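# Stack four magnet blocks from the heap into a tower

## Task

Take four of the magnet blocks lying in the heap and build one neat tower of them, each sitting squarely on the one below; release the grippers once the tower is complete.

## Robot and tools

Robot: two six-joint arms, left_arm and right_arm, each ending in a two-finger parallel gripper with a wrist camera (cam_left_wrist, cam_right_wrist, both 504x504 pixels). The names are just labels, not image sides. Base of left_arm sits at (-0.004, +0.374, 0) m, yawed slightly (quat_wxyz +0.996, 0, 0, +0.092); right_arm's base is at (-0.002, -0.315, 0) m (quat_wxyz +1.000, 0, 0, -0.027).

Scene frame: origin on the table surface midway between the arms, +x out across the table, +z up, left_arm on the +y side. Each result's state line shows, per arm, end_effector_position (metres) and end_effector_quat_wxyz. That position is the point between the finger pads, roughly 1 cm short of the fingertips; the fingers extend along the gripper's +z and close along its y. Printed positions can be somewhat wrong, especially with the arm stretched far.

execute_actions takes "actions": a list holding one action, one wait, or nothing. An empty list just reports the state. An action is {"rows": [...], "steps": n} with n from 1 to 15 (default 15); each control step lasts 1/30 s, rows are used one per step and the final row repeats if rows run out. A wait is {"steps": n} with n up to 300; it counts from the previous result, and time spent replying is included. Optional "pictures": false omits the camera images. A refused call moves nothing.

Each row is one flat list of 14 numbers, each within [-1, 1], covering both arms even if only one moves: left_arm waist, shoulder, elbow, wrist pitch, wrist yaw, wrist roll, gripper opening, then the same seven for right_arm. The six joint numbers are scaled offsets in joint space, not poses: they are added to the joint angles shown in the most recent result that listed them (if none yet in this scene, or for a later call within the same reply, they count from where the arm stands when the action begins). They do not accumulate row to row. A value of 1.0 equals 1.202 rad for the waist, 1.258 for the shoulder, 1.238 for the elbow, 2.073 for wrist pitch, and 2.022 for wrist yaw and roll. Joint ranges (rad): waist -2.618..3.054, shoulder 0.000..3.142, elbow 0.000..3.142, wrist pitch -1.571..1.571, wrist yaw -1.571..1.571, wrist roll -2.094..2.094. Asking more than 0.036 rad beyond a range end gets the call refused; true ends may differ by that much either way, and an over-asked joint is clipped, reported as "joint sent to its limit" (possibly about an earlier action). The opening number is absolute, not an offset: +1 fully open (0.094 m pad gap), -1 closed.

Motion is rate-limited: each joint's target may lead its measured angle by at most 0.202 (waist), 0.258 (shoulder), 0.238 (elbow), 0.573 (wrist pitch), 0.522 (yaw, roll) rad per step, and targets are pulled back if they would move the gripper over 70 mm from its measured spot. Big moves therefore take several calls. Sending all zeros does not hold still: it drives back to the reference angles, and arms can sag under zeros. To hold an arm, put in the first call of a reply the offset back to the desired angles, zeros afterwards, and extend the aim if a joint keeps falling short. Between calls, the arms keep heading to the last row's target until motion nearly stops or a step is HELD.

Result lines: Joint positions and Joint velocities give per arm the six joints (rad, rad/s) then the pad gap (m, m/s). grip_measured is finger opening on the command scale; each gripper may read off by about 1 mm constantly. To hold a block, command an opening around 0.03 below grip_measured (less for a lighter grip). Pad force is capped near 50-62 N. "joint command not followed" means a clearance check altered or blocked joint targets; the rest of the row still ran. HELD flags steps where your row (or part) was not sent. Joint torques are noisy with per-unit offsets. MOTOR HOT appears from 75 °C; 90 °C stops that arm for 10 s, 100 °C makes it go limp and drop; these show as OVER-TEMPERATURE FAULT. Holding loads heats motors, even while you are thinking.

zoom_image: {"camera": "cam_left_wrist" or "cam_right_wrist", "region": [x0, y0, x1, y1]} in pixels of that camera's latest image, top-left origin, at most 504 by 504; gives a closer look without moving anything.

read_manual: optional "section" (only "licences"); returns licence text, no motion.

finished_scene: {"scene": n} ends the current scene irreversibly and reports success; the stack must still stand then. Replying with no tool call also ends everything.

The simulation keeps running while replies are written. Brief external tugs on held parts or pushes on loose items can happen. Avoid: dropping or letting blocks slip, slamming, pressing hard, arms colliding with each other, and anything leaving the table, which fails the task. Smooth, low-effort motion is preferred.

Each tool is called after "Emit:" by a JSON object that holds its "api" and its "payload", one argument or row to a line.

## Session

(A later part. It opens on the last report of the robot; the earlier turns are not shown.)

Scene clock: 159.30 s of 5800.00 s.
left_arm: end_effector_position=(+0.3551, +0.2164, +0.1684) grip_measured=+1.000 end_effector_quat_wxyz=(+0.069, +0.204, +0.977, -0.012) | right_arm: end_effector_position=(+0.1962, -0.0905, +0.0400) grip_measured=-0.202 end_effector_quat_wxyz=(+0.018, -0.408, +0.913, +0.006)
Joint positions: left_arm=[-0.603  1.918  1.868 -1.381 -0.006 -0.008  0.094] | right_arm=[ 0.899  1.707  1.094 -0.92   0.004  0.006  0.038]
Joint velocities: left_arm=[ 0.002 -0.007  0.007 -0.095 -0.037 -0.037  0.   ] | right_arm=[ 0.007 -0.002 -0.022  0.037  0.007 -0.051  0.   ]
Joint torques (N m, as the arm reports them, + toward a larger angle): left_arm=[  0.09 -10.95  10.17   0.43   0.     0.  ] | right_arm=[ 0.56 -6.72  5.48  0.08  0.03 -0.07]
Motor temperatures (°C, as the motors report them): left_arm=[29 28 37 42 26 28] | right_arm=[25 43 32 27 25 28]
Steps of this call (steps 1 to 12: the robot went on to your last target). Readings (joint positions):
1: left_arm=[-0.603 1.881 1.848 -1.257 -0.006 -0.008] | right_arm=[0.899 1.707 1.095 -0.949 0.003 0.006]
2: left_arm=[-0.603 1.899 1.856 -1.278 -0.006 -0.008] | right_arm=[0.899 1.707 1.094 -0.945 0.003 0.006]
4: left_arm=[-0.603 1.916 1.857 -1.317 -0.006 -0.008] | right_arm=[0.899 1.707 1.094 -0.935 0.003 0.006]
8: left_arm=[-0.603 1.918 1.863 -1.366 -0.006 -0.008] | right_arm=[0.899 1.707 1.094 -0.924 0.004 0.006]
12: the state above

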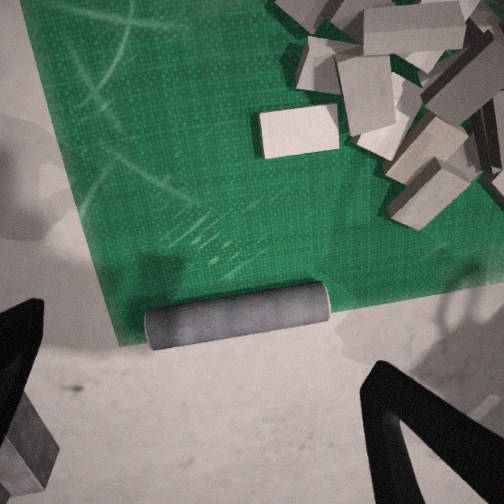

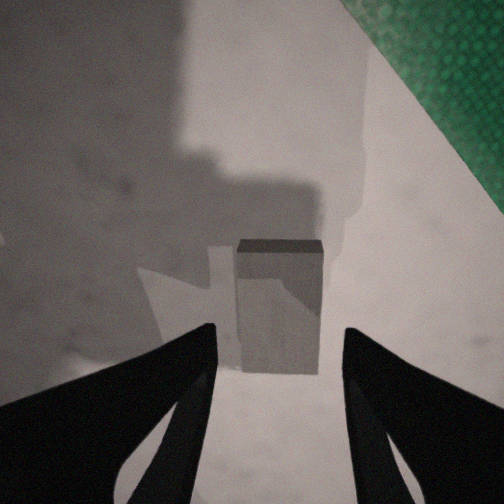

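Emit:
{"api": "execute_actions", "payload": {
  "actions": [
    {"rows":[[-0.005,0.01,0.02,0.005,0,0.04,0.9,0,0.004,-0.012,0.006,0,0,-0.2],[-0.01,0.025,0.03,0.013,0,0.09,0.8,0,0.008,-0.019,0.012,0,0,-0.2],[-0.015,0.045,0.04,0.021,0,0.14,0.7,0,0.012,-0.026,0.018,0,0,-0.2],[-0.02,0.065,0.05,0.029,0,0.19,0.6,0,0.016,-0.033,0.024,0,0,-0.2],[-0.025,0.085,0.06,0.037,0,0.24,0.5,0,0.02,-0.04,0.03,0,0,-0.2],[-0.03,0.105,0.07,0.045,0,0.29,0.4,0,0.024,-0.047,0.036,0,0,-0.2],[-0.035,0.125,0.08,0.053,0,0.34,0.3,0,0.027,-0.054,0.042,0,0,-0.2],[-0.04,0.145,0.09,0.061,0,0.39,0.2,0,0.027,-0.054,0.044,0,0,-0.2],[-0.045,0.165,0.09,0.069,0,0.44,0.1,0,0.027,-0.054,0.044,0,0,-0.2],[-0.05,0.185,0.09,0.077,0,0.49,0,0,0.027,-0.054,0.044,0,0,-0.2],[-0.058,0.2,0.09,0.085,0,0.54,-0.1,0,0.027,-0.054,0.044,0,0,-0.25],[-0.058,0.213,0.09,0.093,0,0.59,-0.15,0,0.027,-0.054,0.044,0,0,-0.3],[-0.058,0.224,0.09,0.1,0,0.59,-0.15,0,0.027,-0.054,0.044,0,0,-0.35],[-0.058,0.233,0.09,0.1,0,0.59,-0.15,0,0.027,-0.054,0.044,0,0,-0.39],[-0.058,0.24,0.09,0.1,0,0.59,-0.15,0,0.027,-0.054,0.044,0,0,-0.42]]}
  ],
  "pictures": false
}}

Emit:
{"api": "execute_actions", "payload": {
  "actions": [
    {"steps":14}
  ]
}}

Scene clock: 169.03 s of 5800.00 s.
left_arm: end_effector_position=(+0.3972, +0.1659, +0.0765) grip_measured=-0.148 end_effector_quat_wxyz=(+0.041, +0.668, +0.743, +0.013) | right_arm: end_effector_position=(+0.1931, -0.0941, +0.0201) grip_measured=-0.404 end_effector_quat_wxyz=(+0.010, -0.408, +0.913, +0.002)
Joint positions: left_arm=[-0.667  2.215  1.952 -1.222 -0.006  0.981  0.04 ] | right_arm=[ 0.899  1.737  1.043 -0.857  0.004  0.006  0.028]
Joint velocities: left_arm=[-0.095  0.496 -0.017  0.198 -0.066  1.355 -0.002] | right_arm=[-0.007 -0.027 -0.002  0.037 -0.007 -0.007 -0.028]
Joint torques (N m, as the arm reports them, + toward a larger angle): left_arm=[ -0.07 -13.92   9.7    0.51   0.01   0.04] | right_arm=[-0.02 -6.66  5.02 -0.02 -0.01 -0.02]
Motor temperatures (°C, as the motors report them): left_arm=[29 32 38 40 26 28] | right_arm=[25 42 32 27 25 28]
Steps of this call (steps 1 to 30: the robot went on to your last target; steps 31 to 90: nothing new was sent; then 6.23 s passed at rest; steps 91 to 105: all 15 steps of this action). Readings (joint positions):
91: left_arm=[-0.603 1.919 1.868 -1.391 -0.006 0.004] | right_arm=[0.899 1.707 1.094 -0.919 0.004 0.006]
92: left_arm=[-0.603 1.922 1.869 -1.389 -0.006 0.033] | right_arm=[0.899 1.707 1.094 -0.918 0.004 0.006]
94: left_arm=[-0.604 1.944 1.886 -1.384 -0.006 0.131] | right_arm=[0.899 1.708 1.091 -0.911 0.004 0.006]
98: left_arm=[-0.622 2.039 1.937 -1.331 -0.006 0.428] | right_arm=[0.899 1.721 1.062 -0.876 0.004 0.006]
105: the state above

Scene clock: 169.50 s of 5800.00 s.
left_arm: end_effector_position=(+0.4031, +0.1617, +0.0658) grip_measured=-0.149 end_effector_quat_wxyz=(+0.043, +0.736, +0.675, +0.019) | right_arm: end_effector_position=(+0.1945, -0.0926, +0.0201) grip_measured=-0.418 end_effector_quat_wxyz=(+0.014, -0.408, +0.913, +0.004)
Joint positions: left_arm=[-0.67   2.241  1.952 -1.188 -0.006  1.171  0.04 ] | right_arm=[ 0.899  1.737  1.043 -0.849  0.004  0.006  0.027]
Joint velocities: left_arm=[-0.022  0.002  0.007  0.007 -0.037  0.037  0.   ] | right_arm=[-0.002 -0.012 -0.007 -0.066  0.022  0.022  0.   ]
Joint torques (N m, as the arm reports them, + toward a larger angle): left_arm=[ -0.19 -13.86   9.71   0.56   0.     0.08] | right_arm=[ 0.   -6.74  5.21  0.07 -0.01 -0.01]
Motor temperatures (°C, as the motors report them): left_arm=[29 32 38 40 26 28] | right_arm=[25 42 32 27 25 28]
Steps of this call (steps 1 to 14: the robot went on to your last target). Readings (joint positions):
1: left_arm=[-0.669 2.229 1.952 -1.214 -0.006 1.021] | right_arm=[0.899 1.737 1.043 -0.855 0.004 0.006]
2: left_arm=[-0.670 2.238 1.952 -1.209 -0.006 1.053] | right_arm=[0.899 1.737 1.043 -0.854 0.004 0.006]
4: left_arm=[-0.670 2.244 1.952 -1.202 -0.006 1.099] | right_arm=[0.899 1.737 1.043 -0.851 0.004 0.006]
8: left_arm=[-0.670 2.241 1.952 -1.193 -0.006 1.147] | right_arm=[0.899 1.737 1.043 -0.849 0.004 0.006]
14: the state above

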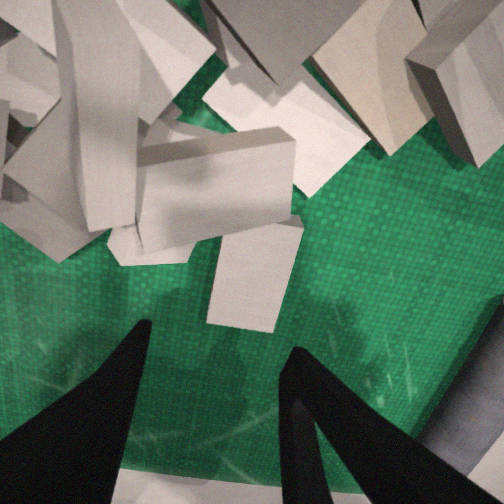

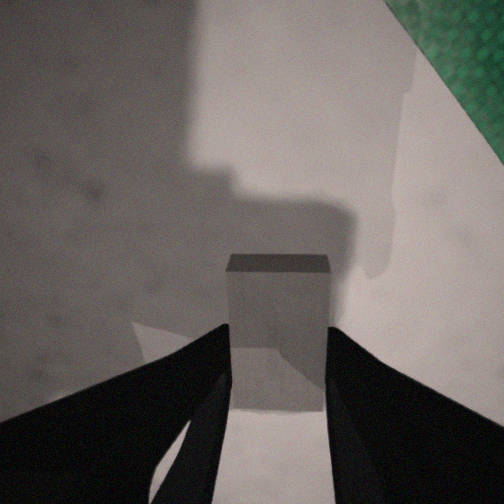

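Emit:
{"api": "execute_actions", "payload": {
  "actions": [
    {"rows":[[-0.004,0,-0.012,0.004,0,0,-0.15,0,0,0,0,0,0,-0.46],[-0.008,0,-0.02,0.008,0,0,-0.15,0,0,0,0,0,0,-0.51],[-0.012,0,-0.028,0.012,0,0,-0.15,0,0,0.01,0,0,0,-0.51],[-0.016,0,-0.036,0.016,0,0,-0.15,0,0,0.03,-0.005,0,0,-0.51],[-0.016,0,-0.044,0.02,0,0,-0.15,0,0,0.06,-0.015,0,0,-0.51],[-0.016,0,-0.052,0.024,0,0,-0.15,0,0,0.09,-0.025,0,-0.03,-0.51],[-0.016,0,-0.06,0.028,0,0,-0.15,0.01,0.01,0.12,-0.035,0,-0.08,-0.51],[-0.016,0,-0.068,0.032,0,0,-0.15,0.03,0.03,0.15,-0.045,0,-0.13,-0.51],[-0.016,0,-0.076,0.036,0,0,-0.15,0.05,0.05,0.18,-0.055,0,-0.19,-0.51],[-0.016,0,-0.084,0.04,0,0,-0.15,0.07,0.07,0.21,-0.065,0,-0.25,-0.51],[-0.016,0,-0.092,0.044,0,0,-0.15,0.09,0.09,0.24,-0.075,0,-0.31,-0.51],[-0.016,0,-0.092,0.044,0,0,-0.15,0.11,0.11,0.27,-0.085,0,-0.37,-0.51],[-0.016,0,-0.092,0.044,0,0,-0.15,0.13,0.13,0.3,-0.09,0,-0.43,-0.51],[-0.016,0,-0.092,0.044,0,0,-0.15,0.15,0.145,0.32,-0.09,0,-0.48,-0.51],[-0.016,0,-0.092,0.044,0,0,-0.15,0.165,0.155,0.33,-0.09,0,-0.53,-0.51]]}
  ],
  "pictures": false
}}

Emit:
{"api": "execute_actions", "payload": {
  "actions": [
    {"steps":12}
  ]
}}

Scene clock: 180.60 s of 5800.00 s.
left_arm: end_effector_position=(+0.3903, +0.1644, +0.0396) grip_measured=-0.149 end_effector_quat_wxyz=(+0.024, +0.742, +0.670, +0.012) | right_arm: end_effector_position=(+0.2035, -0.0030, +0.0590) grip_measured=-0.474 end_effector_quat_wxyz=(-0.055, +0.731, -0.680, -0.003)
Joint positions: left_arm=[-0.678  2.241  1.85  -1.127 -0.006  1.177  0.04 ] | right_arm=[ 1.044  1.89   1.395 -0.967  0.012 -0.652  0.025]
Joint velocities: left_arm=[ 0.007  0.002 -0.007  0.051  0.037 -0.022 -0.001] | right_arm=[ 0.764  0.584  0.74  -0.183  0.007 -2.703 -0.001]
Joint torques (N m, as the arm reports them, + toward a larger angle): left_arm=[ -0.9  -12.06   5.81   0.55   0.01  -0.07] | right_arm=[ 0.52 -8.43  8.17 -0.56 -0.06  0.03]
Motor temperatures (°C, as the motors report them): left_arm=[29 38 38 39 26 28] | right_arm=[25 41 32 27 25 28]
Steps of this call (steps 1 to 30: the robot went on to your last target; steps 31 to 90: nothing new was sent; then 7.60 s passed at rest; steps 91 to 105: all 15 steps of this action). Readings (joint positions):
91: left_arm=[-0.670 2.241 1.952 -1.187 -0.006 1.179] | right_arm=[0.899 1.737 1.043 -0.848 0.004 0.006]
92: left_arm=[-0.670 2.241 1.952 -1.187 -0.006 1.179] | right_arm=[0.899 1.737 1.043 -0.848 0.004 0.006]
94: left_arm=[-0.670 2.241 1.943 -1.179 -0.006 1.178] | right_arm=[0.899 1.737 1.043 -0.848 0.004 0.006]
98: left_arm=[-0.675 2.241 1.901 -1.157 -0.006 1.178] | right_arm=[0.901 1.750 1.119 -0.902 0.005 -0.070]
105: the state above

Scene clock: 181.00 s of 5800.00 s.
left_arm: end_effector_position=(+0.3937, +0.1624, +0.0399) grip_measured=-0.149 end_effector_quat_wxyz=(+0.032, +0.741, +0.670, +0.015) | right_arm: end_effector_position=(+0.1799, +0.0053, +0.0509) grip_measured=-0.474 end_effector_quat_wxyz=(-0.025, +0.864, -0.503, +0.002)
Joint positions: left_arm=[-0.678  2.241  1.85  -1.111 -0.006  1.177  0.04 ] | right_arm=[ 1.106  1.931  1.423 -1.013  0.005 -1.033  0.025]
Joint velocities: left_arm=[ 0.002  0.007 -0.007 -0.007  0.022  0.022 -0.   ] | right_arm=[-0.012 -0.012 -0.002  0.007 -0.022 -0.227  0.001]
Joint torques (N m, as the arm reports them, + toward a larger angle): left_arm=[ -1.07 -12.     5.75   0.51  -0.01  -0.05] | right_arm=[-0.69 -9.12  9.34 -0.27 -0.03 -0.09]
Motor temperatures (°C, as the motors report them): left_arm=[29 38 38 39 26 28] | right_arm=[25 41 32 27 25 28]
Steps of this call (steps 1 to 12: the robot went on to your last target). Readings (joint positions):
1: left_arm=[-0.678 2.241 1.850 -1.124 -0.006 1.177] | right_arm=[1.069 1.906 1.414 -0.967 0.011 -0.735]
2: left_arm=[-0.678 2.241 1.850 -1.121 -0.006 1.177] | right_arm=[1.089 1.917 1.422 -0.968 0.008 -0.801]
4: left_arm=[-0.678 2.241 1.850 -1.116 -0.006 1.177] | right_arm=[1.111 1.927 1.423 -0.980 0.003 -0.895]
8: left_arm=[-0.678 2.241 1.850 -1.112 -0.006 1.177] | right_arm=[1.108 1.931 1.423 -1.006 0.003 -0.994]
12: the state above

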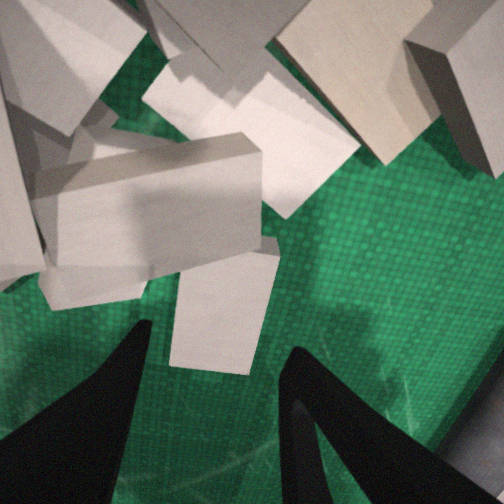

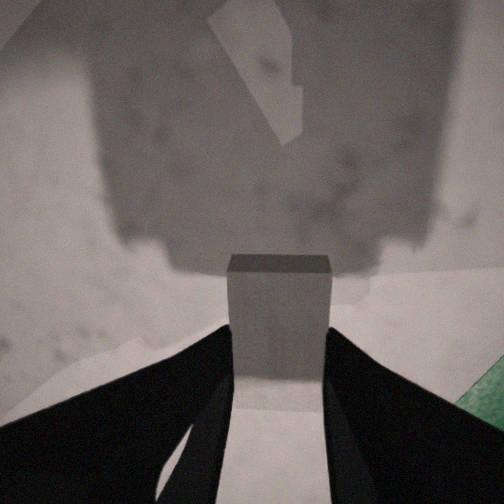

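Emit:
{"api": "execute_actions", "payload": {
  "actions": [
    {"rows":[[0,0.002,-0.01,0.006,0,0,-0.17,0,0.01,0.025,0,0,-0.018,-0.51],[0,0.004,-0.014,0.01,0,0,-0.19,0,0.02,0.035,0.002,0,-0.018,-0.51],[0,0.006,-0.018,0.013,0,0,-0.2,0,0.03,0.045,0.004,0,-0.018,-0.51],[0,0.008,-0.022,0.016,0,0,-0.2,0,0.04,0.055,0.006,0,-0.018,-0.51],[0,0.01,-0.026,0.019,0,0,-0.2,0,0.05,0.065,0.008,0,-0.018,-0.51],[0,0.012,-0.03,0.022,0,0,-0.2,0,0.06,0.075,0.01,0,-0.018,-0.51],[0,0.014,-0.034,0.025,0,0,-0.2,0,0.07,0.085,0.012,0,-0.018,-0.51],[0,0.016,-0.038,0.028,0,0,-0.2,0,0.08,0.095,0.014,0,-0.018,-0.51],[0,0.016,-0.042,0.032,0,0,-0.2,0,0.09,0.105,0.016,0,-0.018,-0.51],[0,0.016,-0.046,0.036,0,0,-0.2,0,0.1,0.115,0.018,0,-0.018,-0.51],[0,0.016,-0.046,0.036,0,0,-0.2,0,0.108,0.12,0.021,0,-0.018,-0.51],[0,0.016,-0.046,0.036,0,0,-0.2,0,0.114,0.12,0.021,0,-0.018,-0.51],[0,0.016,-0.046,0.036,0,0,-0.2,0,0.119,0.12,0.021,0,-0.018,-0.51],[0,0.016,-0.046,0.036,0,0,-0.2,0,0.123,0.12,0.021,0,-0.018,-0.51]]}
  ],
  "pictures": false
}}

Emit:
{"api": "execute_actions", "payload": {
  "actions": [
    {"steps":8}
  ]
}}

Scene clock: 187.77 s of 5800.00 s.
left_arm: end_effector_position=(+0.3928, +0.1629, +0.0209) grip_measured=-0.199 end_effector_quat_wxyz=(+0.027, +0.742, +0.670, +0.013) | right_arm: end_effector_position=(+0.1962, +0.0333, +0.0277) grip_measured=-0.474 end_effector_quat_wxyz=(-0.025, +0.871, -0.490, +0.003)
Joint positions: left_arm=[-0.678  2.261  1.808 -1.058 -0.007  1.177  0.038] | right_arm=[ 1.106  2.075  1.537 -0.983  0.006 -1.064  0.025]
Joint velocities: left_arm=[-0.007  0.002 -0.012  0.139 -0.037  0.051 -0.001] | right_arm=[-0.007  0.134 -0.017  0.081 -0.066  0.125 -0.   ]
Joint torques (N m, as the arm reports them, + toward a larger angle): left_arm=[ -0.06 -11.96   5.53   0.48   0.    -0.02] | right_arm=[ -0.01 -10.55   9.9   -0.04  -0.05  -0.08]
Motor temperatures (°C, as the motors report them): left_arm=[29 39 36 39 26 28] | right_arm=[25 42 33 27 25 28]
Steps of this call (steps 1 to 30: the robot went on to your last target; steps 31 to 90: nothing new was sent; then 3.27 s passed at rest; steps 91 to 105: all 15 steps of this action). Readings (joint positions):
91: left_arm=[-0.678 2.241 1.850 -1.110 -0.006 1.177] | right_arm=[1.106 1.931 1.423 -1.016 0.005 -1.061]
92: left_arm=[-0.678 2.241 1.850 -1.109 -0.006 1.177] | right_arm=[1.106 1.933 1.424 -1.016 0.005 -1.062]
94: left_arm=[-0.678 2.241 1.849 -1.104 -0.006 1.177] | right_arm=[1.106 1.948 1.438 -1.016 0.005 -1.063]
98: left_arm=[-0.678 2.245 1.831 -1.084 -0.006 1.177] | right_arm=[1.106 2.002 1.487 -1.010 0.006 -1.064]
105: the state above

Scene clock: 188.03 s of 5800.00 s.
left_arm: end_effector_position=(+0.3931, +0.1628, +0.0210) grip_measured=-0.199 end_effector_quat_wxyz=(+0.028, +0.742, +0.670, +0.013) | right_arm: end_effector_position=(+0.1959, +0.0328, +0.0244) grip_measured=-0.474 end_effector_quat_wxyz=(-0.021, +0.871, -0.490, +0.003)
Joint positions: left_arm=[-0.678  2.261  1.808 -1.057 -0.007  1.177  0.038] | right_arm=[ 1.106  2.084  1.537 -0.982  0.006 -1.064  0.025]
Joint velocities: left_arm=[-0.017 -0.017  0.002  0.007 -0.007  0.007 -0.001] | right_arm=[ 0.002 -0.007  0.007  0.066 -0.007  0.007  0.   ]
Joint torques (N m, as the arm reports them, + toward a larger angle): left_arm=[ -0.05 -12.02   5.54   0.59  -0.01  -0.01] | right_arm=[  0.   -10.44   9.87  -0.02  -0.02  -0.09]
Motor temperatures (°C, as the motors report them): left_arm=[29 39 36 39 26 28] | right_arm=[25 42 33 27 25 28]
Steps of this call (steps 1 to 8: the robot went on to your last target). Readings (joint positions):
1: left_arm=[-0.678 2.261 1.808 -1.058 -0.007 1.177] | right_arm=[1.106 2.079 1.537 -0.982 0.006 -1.064]
2: left_arm=[-0.678 2.261 1.808 -1.057 -0.007 1.177] | right_arm=[1.106 2.082 1.537 -0.982 0.006 -1.064]
4: left_arm=[-0.678 2.261 1.808 -1.057 -0.007 1.177] | right_arm=[1.106 2.084 1.537 -0.982 0.006 -1.064]
8: the state above

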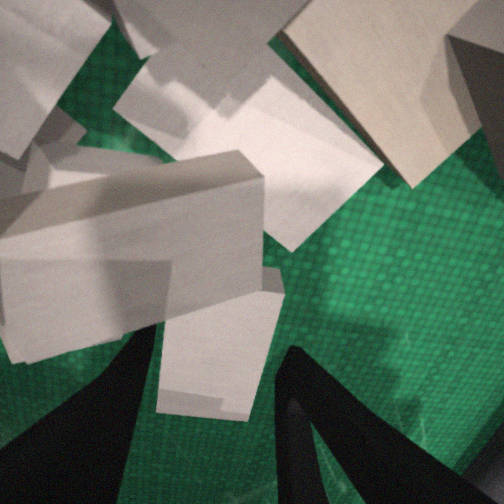

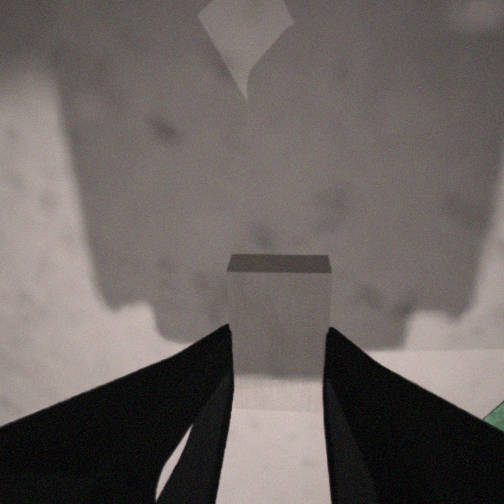

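Emit:
{"api": "execute_actions", "payload": {
  "actions": [
    {"rows":[[0.005,0.003,0,0.006,0,0,-0.2,0,0.004,0,0.004,0,0,-0.51],[0.01,0.006,0,0.01,0,0,-0.2,0,0.008,0,0.007,0,0,-0.51],[0.013,0.009,0,0.014,0,0,-0.2,0,0.012,0,0.01,0,0,-0.51],[0.013,0.011,0,0.014,0,0,-0.2,0,0.015,0,0.012,0,0,-0.51],[0.013,0.011,0,0.014,0,0,-0.2,0,0.018,0,0.014,0,0,-0.51],[0.013,0.011,0,0.014,0,0,-0.2,0,0.021,0,0.014,0,0,-0.51],[0.013,0.011,0,0.014,0,0,-0.24,0,0.021,0,0.014,0,0,-0.51],[0.013,0.011,0,0.014,0,0,-0.28,0,0.021,0,0.014,0,0,-0.51],[0.013,0.011,0,0.014,0,0,-0.32,0,0.021,0,0.014,0,0,-0.51],[0.013,0.011,0,0.014,0,0,-0.36,0,0.021,0,0.014,0,0,-0.51],[0.013,0.011,0,0.014,0,0,-0.4,0,0.021,0,0.014,0,0,-0.51],[0.013,0.011,0,0.014,0,0,-0.44,0,0.021,0,0.014,0,0,-0.51],[0.013,0.011,0,0.014,0,0,-0.48,0,0.021,0,0.014,0,0,-0.51],[0.013,0.011,0,0.014,0,0,-0.51,0,0.021,0,0.014,0,0,-0.51]]}
  ],
  "pictures": false
}}

Emit:
{"api": "execute_actions", "payload": {
  "actions": [
    {"steps":4}
  ]
}}

Scene clock: 194.93 s of 5800.00 s.
left_arm: end_effector_position=(+0.3946, +0.1621, +0.0207) grip_measured=-0.477 end_effector_quat_wxyz=(+0.030, +0.741, +0.670, +0.014) | right_arm: end_effector_position=(+0.1962, +0.0332, +0.0231) grip_measured=-0.474 end_effector_quat_wxyz=(-0.021, +0.871, -0.490, +0.004)
Joint positions: left_arm=[-0.678  2.262  1.808 -1.05  -0.007  1.177  0.025] | right_arm=[ 1.106  2.087  1.537 -0.978  0.007 -1.064  0.025]
Joint velocities: left_arm=[ 0.017  0.012 -0.007 -0.022 -0.051 -0.022 -0.   ] | right_arm=[-0.007 -0.007 -0.002 -0.007 -0.066 -0.022  0.   ]
Joint torques (N m, as the arm reports them, + toward a larger angle): left_arm=[  1.06 -11.01   7.01   0.62   0.01   0.03] | right_arm=[-0.02 -8.73  6.92  0.12 -0.03 -0.01]
Motor temperatures (°C, as the motors report them): left_arm=[29 39 36 39 26 28] | right_arm=[25 43 33 27 25 28]
Steps of this call (steps 1 to 15: the robot went on to your last target; steps 16 to 90: nothing new was sent; then 3.40 s passed at rest; steps 91 to 105: all 15 steps of this action). Readings (joint positions):
91: left_arm=[-0.678 2.261 1.808 -1.057 -0.007 1.177] | right_arm=[1.106 2.084 1.537 -0.982 0.006 -1.064]
92: left_arm=[-0.678 2.261 1.808 -1.057 -0.007 1.177] | right_arm=[1.106 2.084 1.537 -0.982 0.006 -1.064]
94: left_arm=[-0.678 2.261 1.808 -1.057 -0.007 1.177] | right_arm=[1.106 2.085 1.537 -0.980 0.006 -1.064]
98: left_arm=[-0.678 2.261 1.808 -1.056 -0.007 1.177] | right_arm=[1.106 2.087 1.537 -0.978 0.007 -1.064]
105: the state above

Scene clock: 195.07 s of 5800.00 s.
left_arm: end_effector_position=(+0.3946, +0.1621, +0.0207) grip_measured=-0.477 end_effector_quat_wxyz=(+0.030, +0.741, +0.670, +0.014) | right_arm: end_effector_position=(+0.1962, +0.0332, +0.0231) grip_measured=-0.474 end_effector_quat_wxyz=(-0.021, +0.871, -0.490, +0.004)
Joint positions: left_arm=[-0.678  2.262  1.808 -1.05  -0.007  1.177  0.025] | right_arm=[ 1.106  2.087  1.537 -0.978  0.007 -1.064  0.025]
Joint velocities: left_arm=[ 0.002 -0.012 -0.012  0.037 -0.037  0.037 -0.001] | right_arm=[-0.022 -0.012 -0.017 -0.051 -0.007 -0.037 -0.   ]
Joint torques (N m, as the arm reports them, + toward a larger angle): left_arm=[  1.16 -11.01   6.83   0.61   0.     0.  ] | right_arm=[-0.01 -8.71  6.94  0.11 -0.01 -0.01]
Motor temperatures (°C, as the motors report them): left_arm=[29 39 36 39 26 28] | right_arm=[25 43 33 27 25 28]
Steps of this call (steps 1 to 4: the robot went on to your last target). Readings (joint positions):
1: left_arm=[-0.678 2.262 1.808 -1.050 -0.007 1.177] | right_arm=[1.106 2.087 1.537 -0.978 0.007 -1.064]
2: left_arm=[-0.678 2.262 1.808 -1.050 -0.007 1.177] | right_arm=[1.106 2.087 1.537 -0.978 0.007 -1.064]
4: the state above

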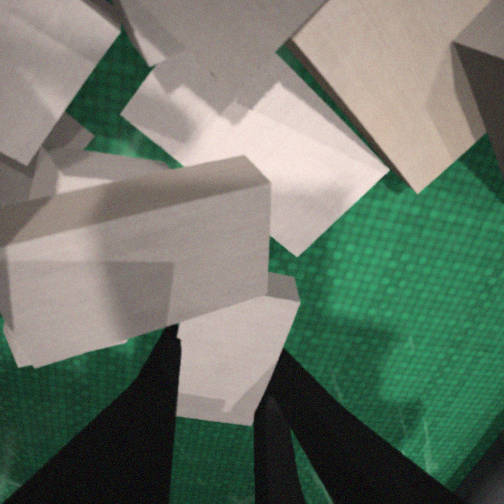

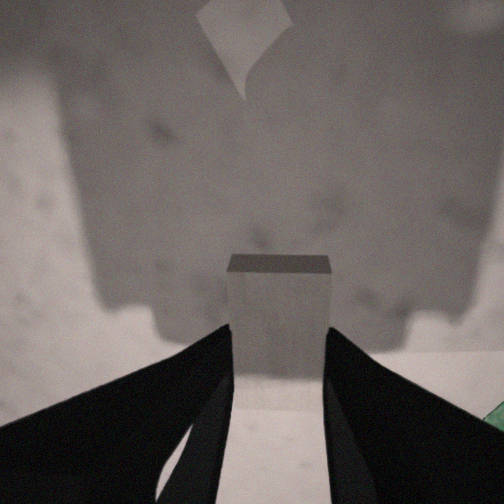

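Emit:
{"api": "execute_actions", "payload": {
  "actions": [
    {"rows":[[0.01,-0.015,0,-0.004,0,0,-0.51,0,0,0,0,0,0,-0.44],[0.015,-0.025,0,-0.008,0,0,-0.51,0,0,0,0,0,0,-0.36],[0.02,-0.035,0,-0.013,0,0,-0.51,0,0,0,0,0,0,-0.25],[0.025,-0.045,0,-0.018,0,0,-0.51,0,-0.02,0,-0.004,0,0,-0.1],[0.03,-0.06,0,-0.024,0,0,-0.51,0,-0.04,0,-0.01,0,0,0],[0.03,-0.075,0,-0.03,0,0,-0.51,0,-0.065,0,-0.018,0,0,0],[0.03,-0.09,0,-0.036,0,0,-0.51,0,-0.095,0,-0.026,0,0,0],[0.03,-0.11,0,-0.044,0,0,-0.51,0,-0.13,-0.01,-0.034,0,0,0],[0.03,-0.13,-0.01,-0.05,0,-0.03,-0.51,0,-0.17,-0.03,-0.04,0,0.05,0],[0.03,-0.15,-0.025,-0.055,0,-0.08,-0.51,0,-0.22,-0.06,-0.04,0,0.1,0],[0.03,-0.17,-0.045,-0.06,0,-0.14,-0.51,0,-0.27,-0.1,-0.04,0,0.16,0],[0.03,-0.19,-0.065,-0.06,0,-0.2,-0.51,0,-0.33,-0.14,-0.04,0,0.22,0],[0.03,-0.21,-0.085,-0.06,0,-0.26,-0.51,0,-0.39,-0.19,-0.04,0,0.28,0],[0.03,-0.23,-0.105,-0.06,0,-0.32,-0.51,0,-0.45,-0.24,-0.04,0,0.34,0],[0.03,-0.25,-0.125,-0.06,0,-0.38,-0.51,0,-0.5,-0.29,-0.04,0,0.4,0]]}
  ],
  "pictures": false
}}

Emit:
{"api": "execute_actions", "payload": {
  "actions": [
    {"steps":10}
  ]
}}

Scene clock: 204.03 s of 5800.00 s.
left_arm: end_effector_position=(+0.3720, +0.1887, +0.1017) grip_measured=-0.478 end_effector_quat_wxyz=(+0.074, +0.587, +0.806, +0.017) | right_arm: end_effector_position=(+0.1695, -0.0144, +0.1386) grip_measured=-0.002 end_effector_quat_wxyz=(-0.146, +0.743, -0.652, -0.025)
Joint positions: left_arm=[-0.648  2.     1.714 -1.135 -0.009  0.796  0.025] | right_arm=[ 1.106  1.577  1.312 -1.009  0.009 -0.65   0.047]
Joint velocities: left_arm=[ 0.007 -0.823 -0.657 -0.125 -0.037 -2.615 -0.   ] | right_arm=[-0.007 -2.376 -1.502 -0.11   0.007  2.586 -0.001]
Joint torques (N m, as the arm reports them, + toward a larger angle): left_arm=[  0.44 -10.43   5.28   0.33   0.     0.01] | right_arm=[-0.04 -4.46  4.46 -0.16 -0.05  0.  ]
Motor temperatures (°C, as the motors report them): left_arm=[29 39 35 38 26 28] | right_arm=[25 43 33 27 25 28]
Steps of this call (steps 1 to 15: the robot went on to your last target; steps 16 to 90: nothing new was sent; then 5.47 s passed at rest; steps 91 to 105: all 15 steps of this action). Readings (joint positions):
91: left_arm=[-0.678 2.262 1.808 -1.050 -0.007 1.177] | right_arm=[1.106 2.087 1.537 -0.978 0.007 -1.064]
92: left_arm=[-0.678 2.261 1.808 -1.051 -0.007 1.177] | right_arm=[1.106 2.087 1.537 -0.978 0.007 -1.064]
94: left_arm=[-0.675 2.255 1.808 -1.056 -0.007 1.177] | right_arm=[1.106 2.087 1.537 -0.979 0.008 -1.064]
98: left_arm=[-0.657 2.209 1.808 -1.088 -0.007 1.177] | right_arm=[1.106 2.036 1.535 -0.994 0.008 -1.064]
105: the state above

Scene clock: 204.37 s of 5800.00 s.
left_arm: end_effector_position=(+0.3530, +0.1982, +0.1049) grip_measured=-0.478 end_effector_quat_wxyz=(+0.056, +0.443, +0.895, +0.004) | right_arm: end_effector_position=(+0.1483, -0.0516, +0.1351) grip_measured=-0.002 end_effector_quat_wxyz=(+0.119, -0.622, +0.773, +0.042)
Joint positions: left_arm=[-0.648  1.951  1.664 -1.17  -0.009  0.456  0.025] | right_arm=[ 1.106  1.454  1.194 -1.057  0.009 -0.303  0.047]
Joint velocities: left_arm=[-0.012 -0.007 -0.012 -0.007 -0.022 -0.242  0.   ] | right_arm=[-0.017  0.037 -0.022  0.037  0.007  0.242  0.   ]
Joint torques (N m, as the arm reports them, + toward a larger angle): left_arm=[  0.47 -10.24   6.25   0.43   0.    -0.07] | right_arm=[ 0.02 -5.21  6.54  0.18 -0.02  0.03]
Motor temperatures (°C, as the motors report them): left_arm=[29 39 35 38 26 28] | right_arm=[25 43 33 27 25 28]
Steps of this call (steps 1 to 10: the robot went on to your last target). Readings (joint positions):
1: left_arm=[-0.648 1.976 1.696 -1.143 -0.009 0.719] | right_arm=[1.106 1.507 1.269 -1.022 0.009 -0.572]
2: left_arm=[-0.648 1.960 1.686 -1.154 -0.009 0.658] | right_arm=[1.106 1.460 1.244 -1.039 0.009 -0.510]
4: left_arm=[-0.648 1.951 1.678 -1.165 -0.009 0.570] | right_arm=[1.106 1.431 1.224 -1.057 0.009 -0.420]
8: left_arm=[-0.648 1.951 1.664 -1.169 -0.009 0.478] | right_arm=[1.106 1.449 1.199 -1.057 0.009 -0.326]
10: the state above

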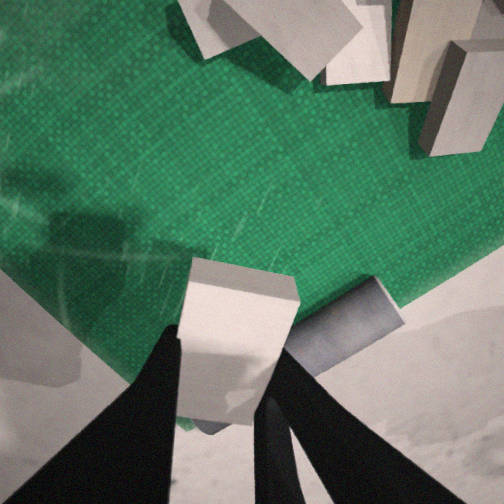

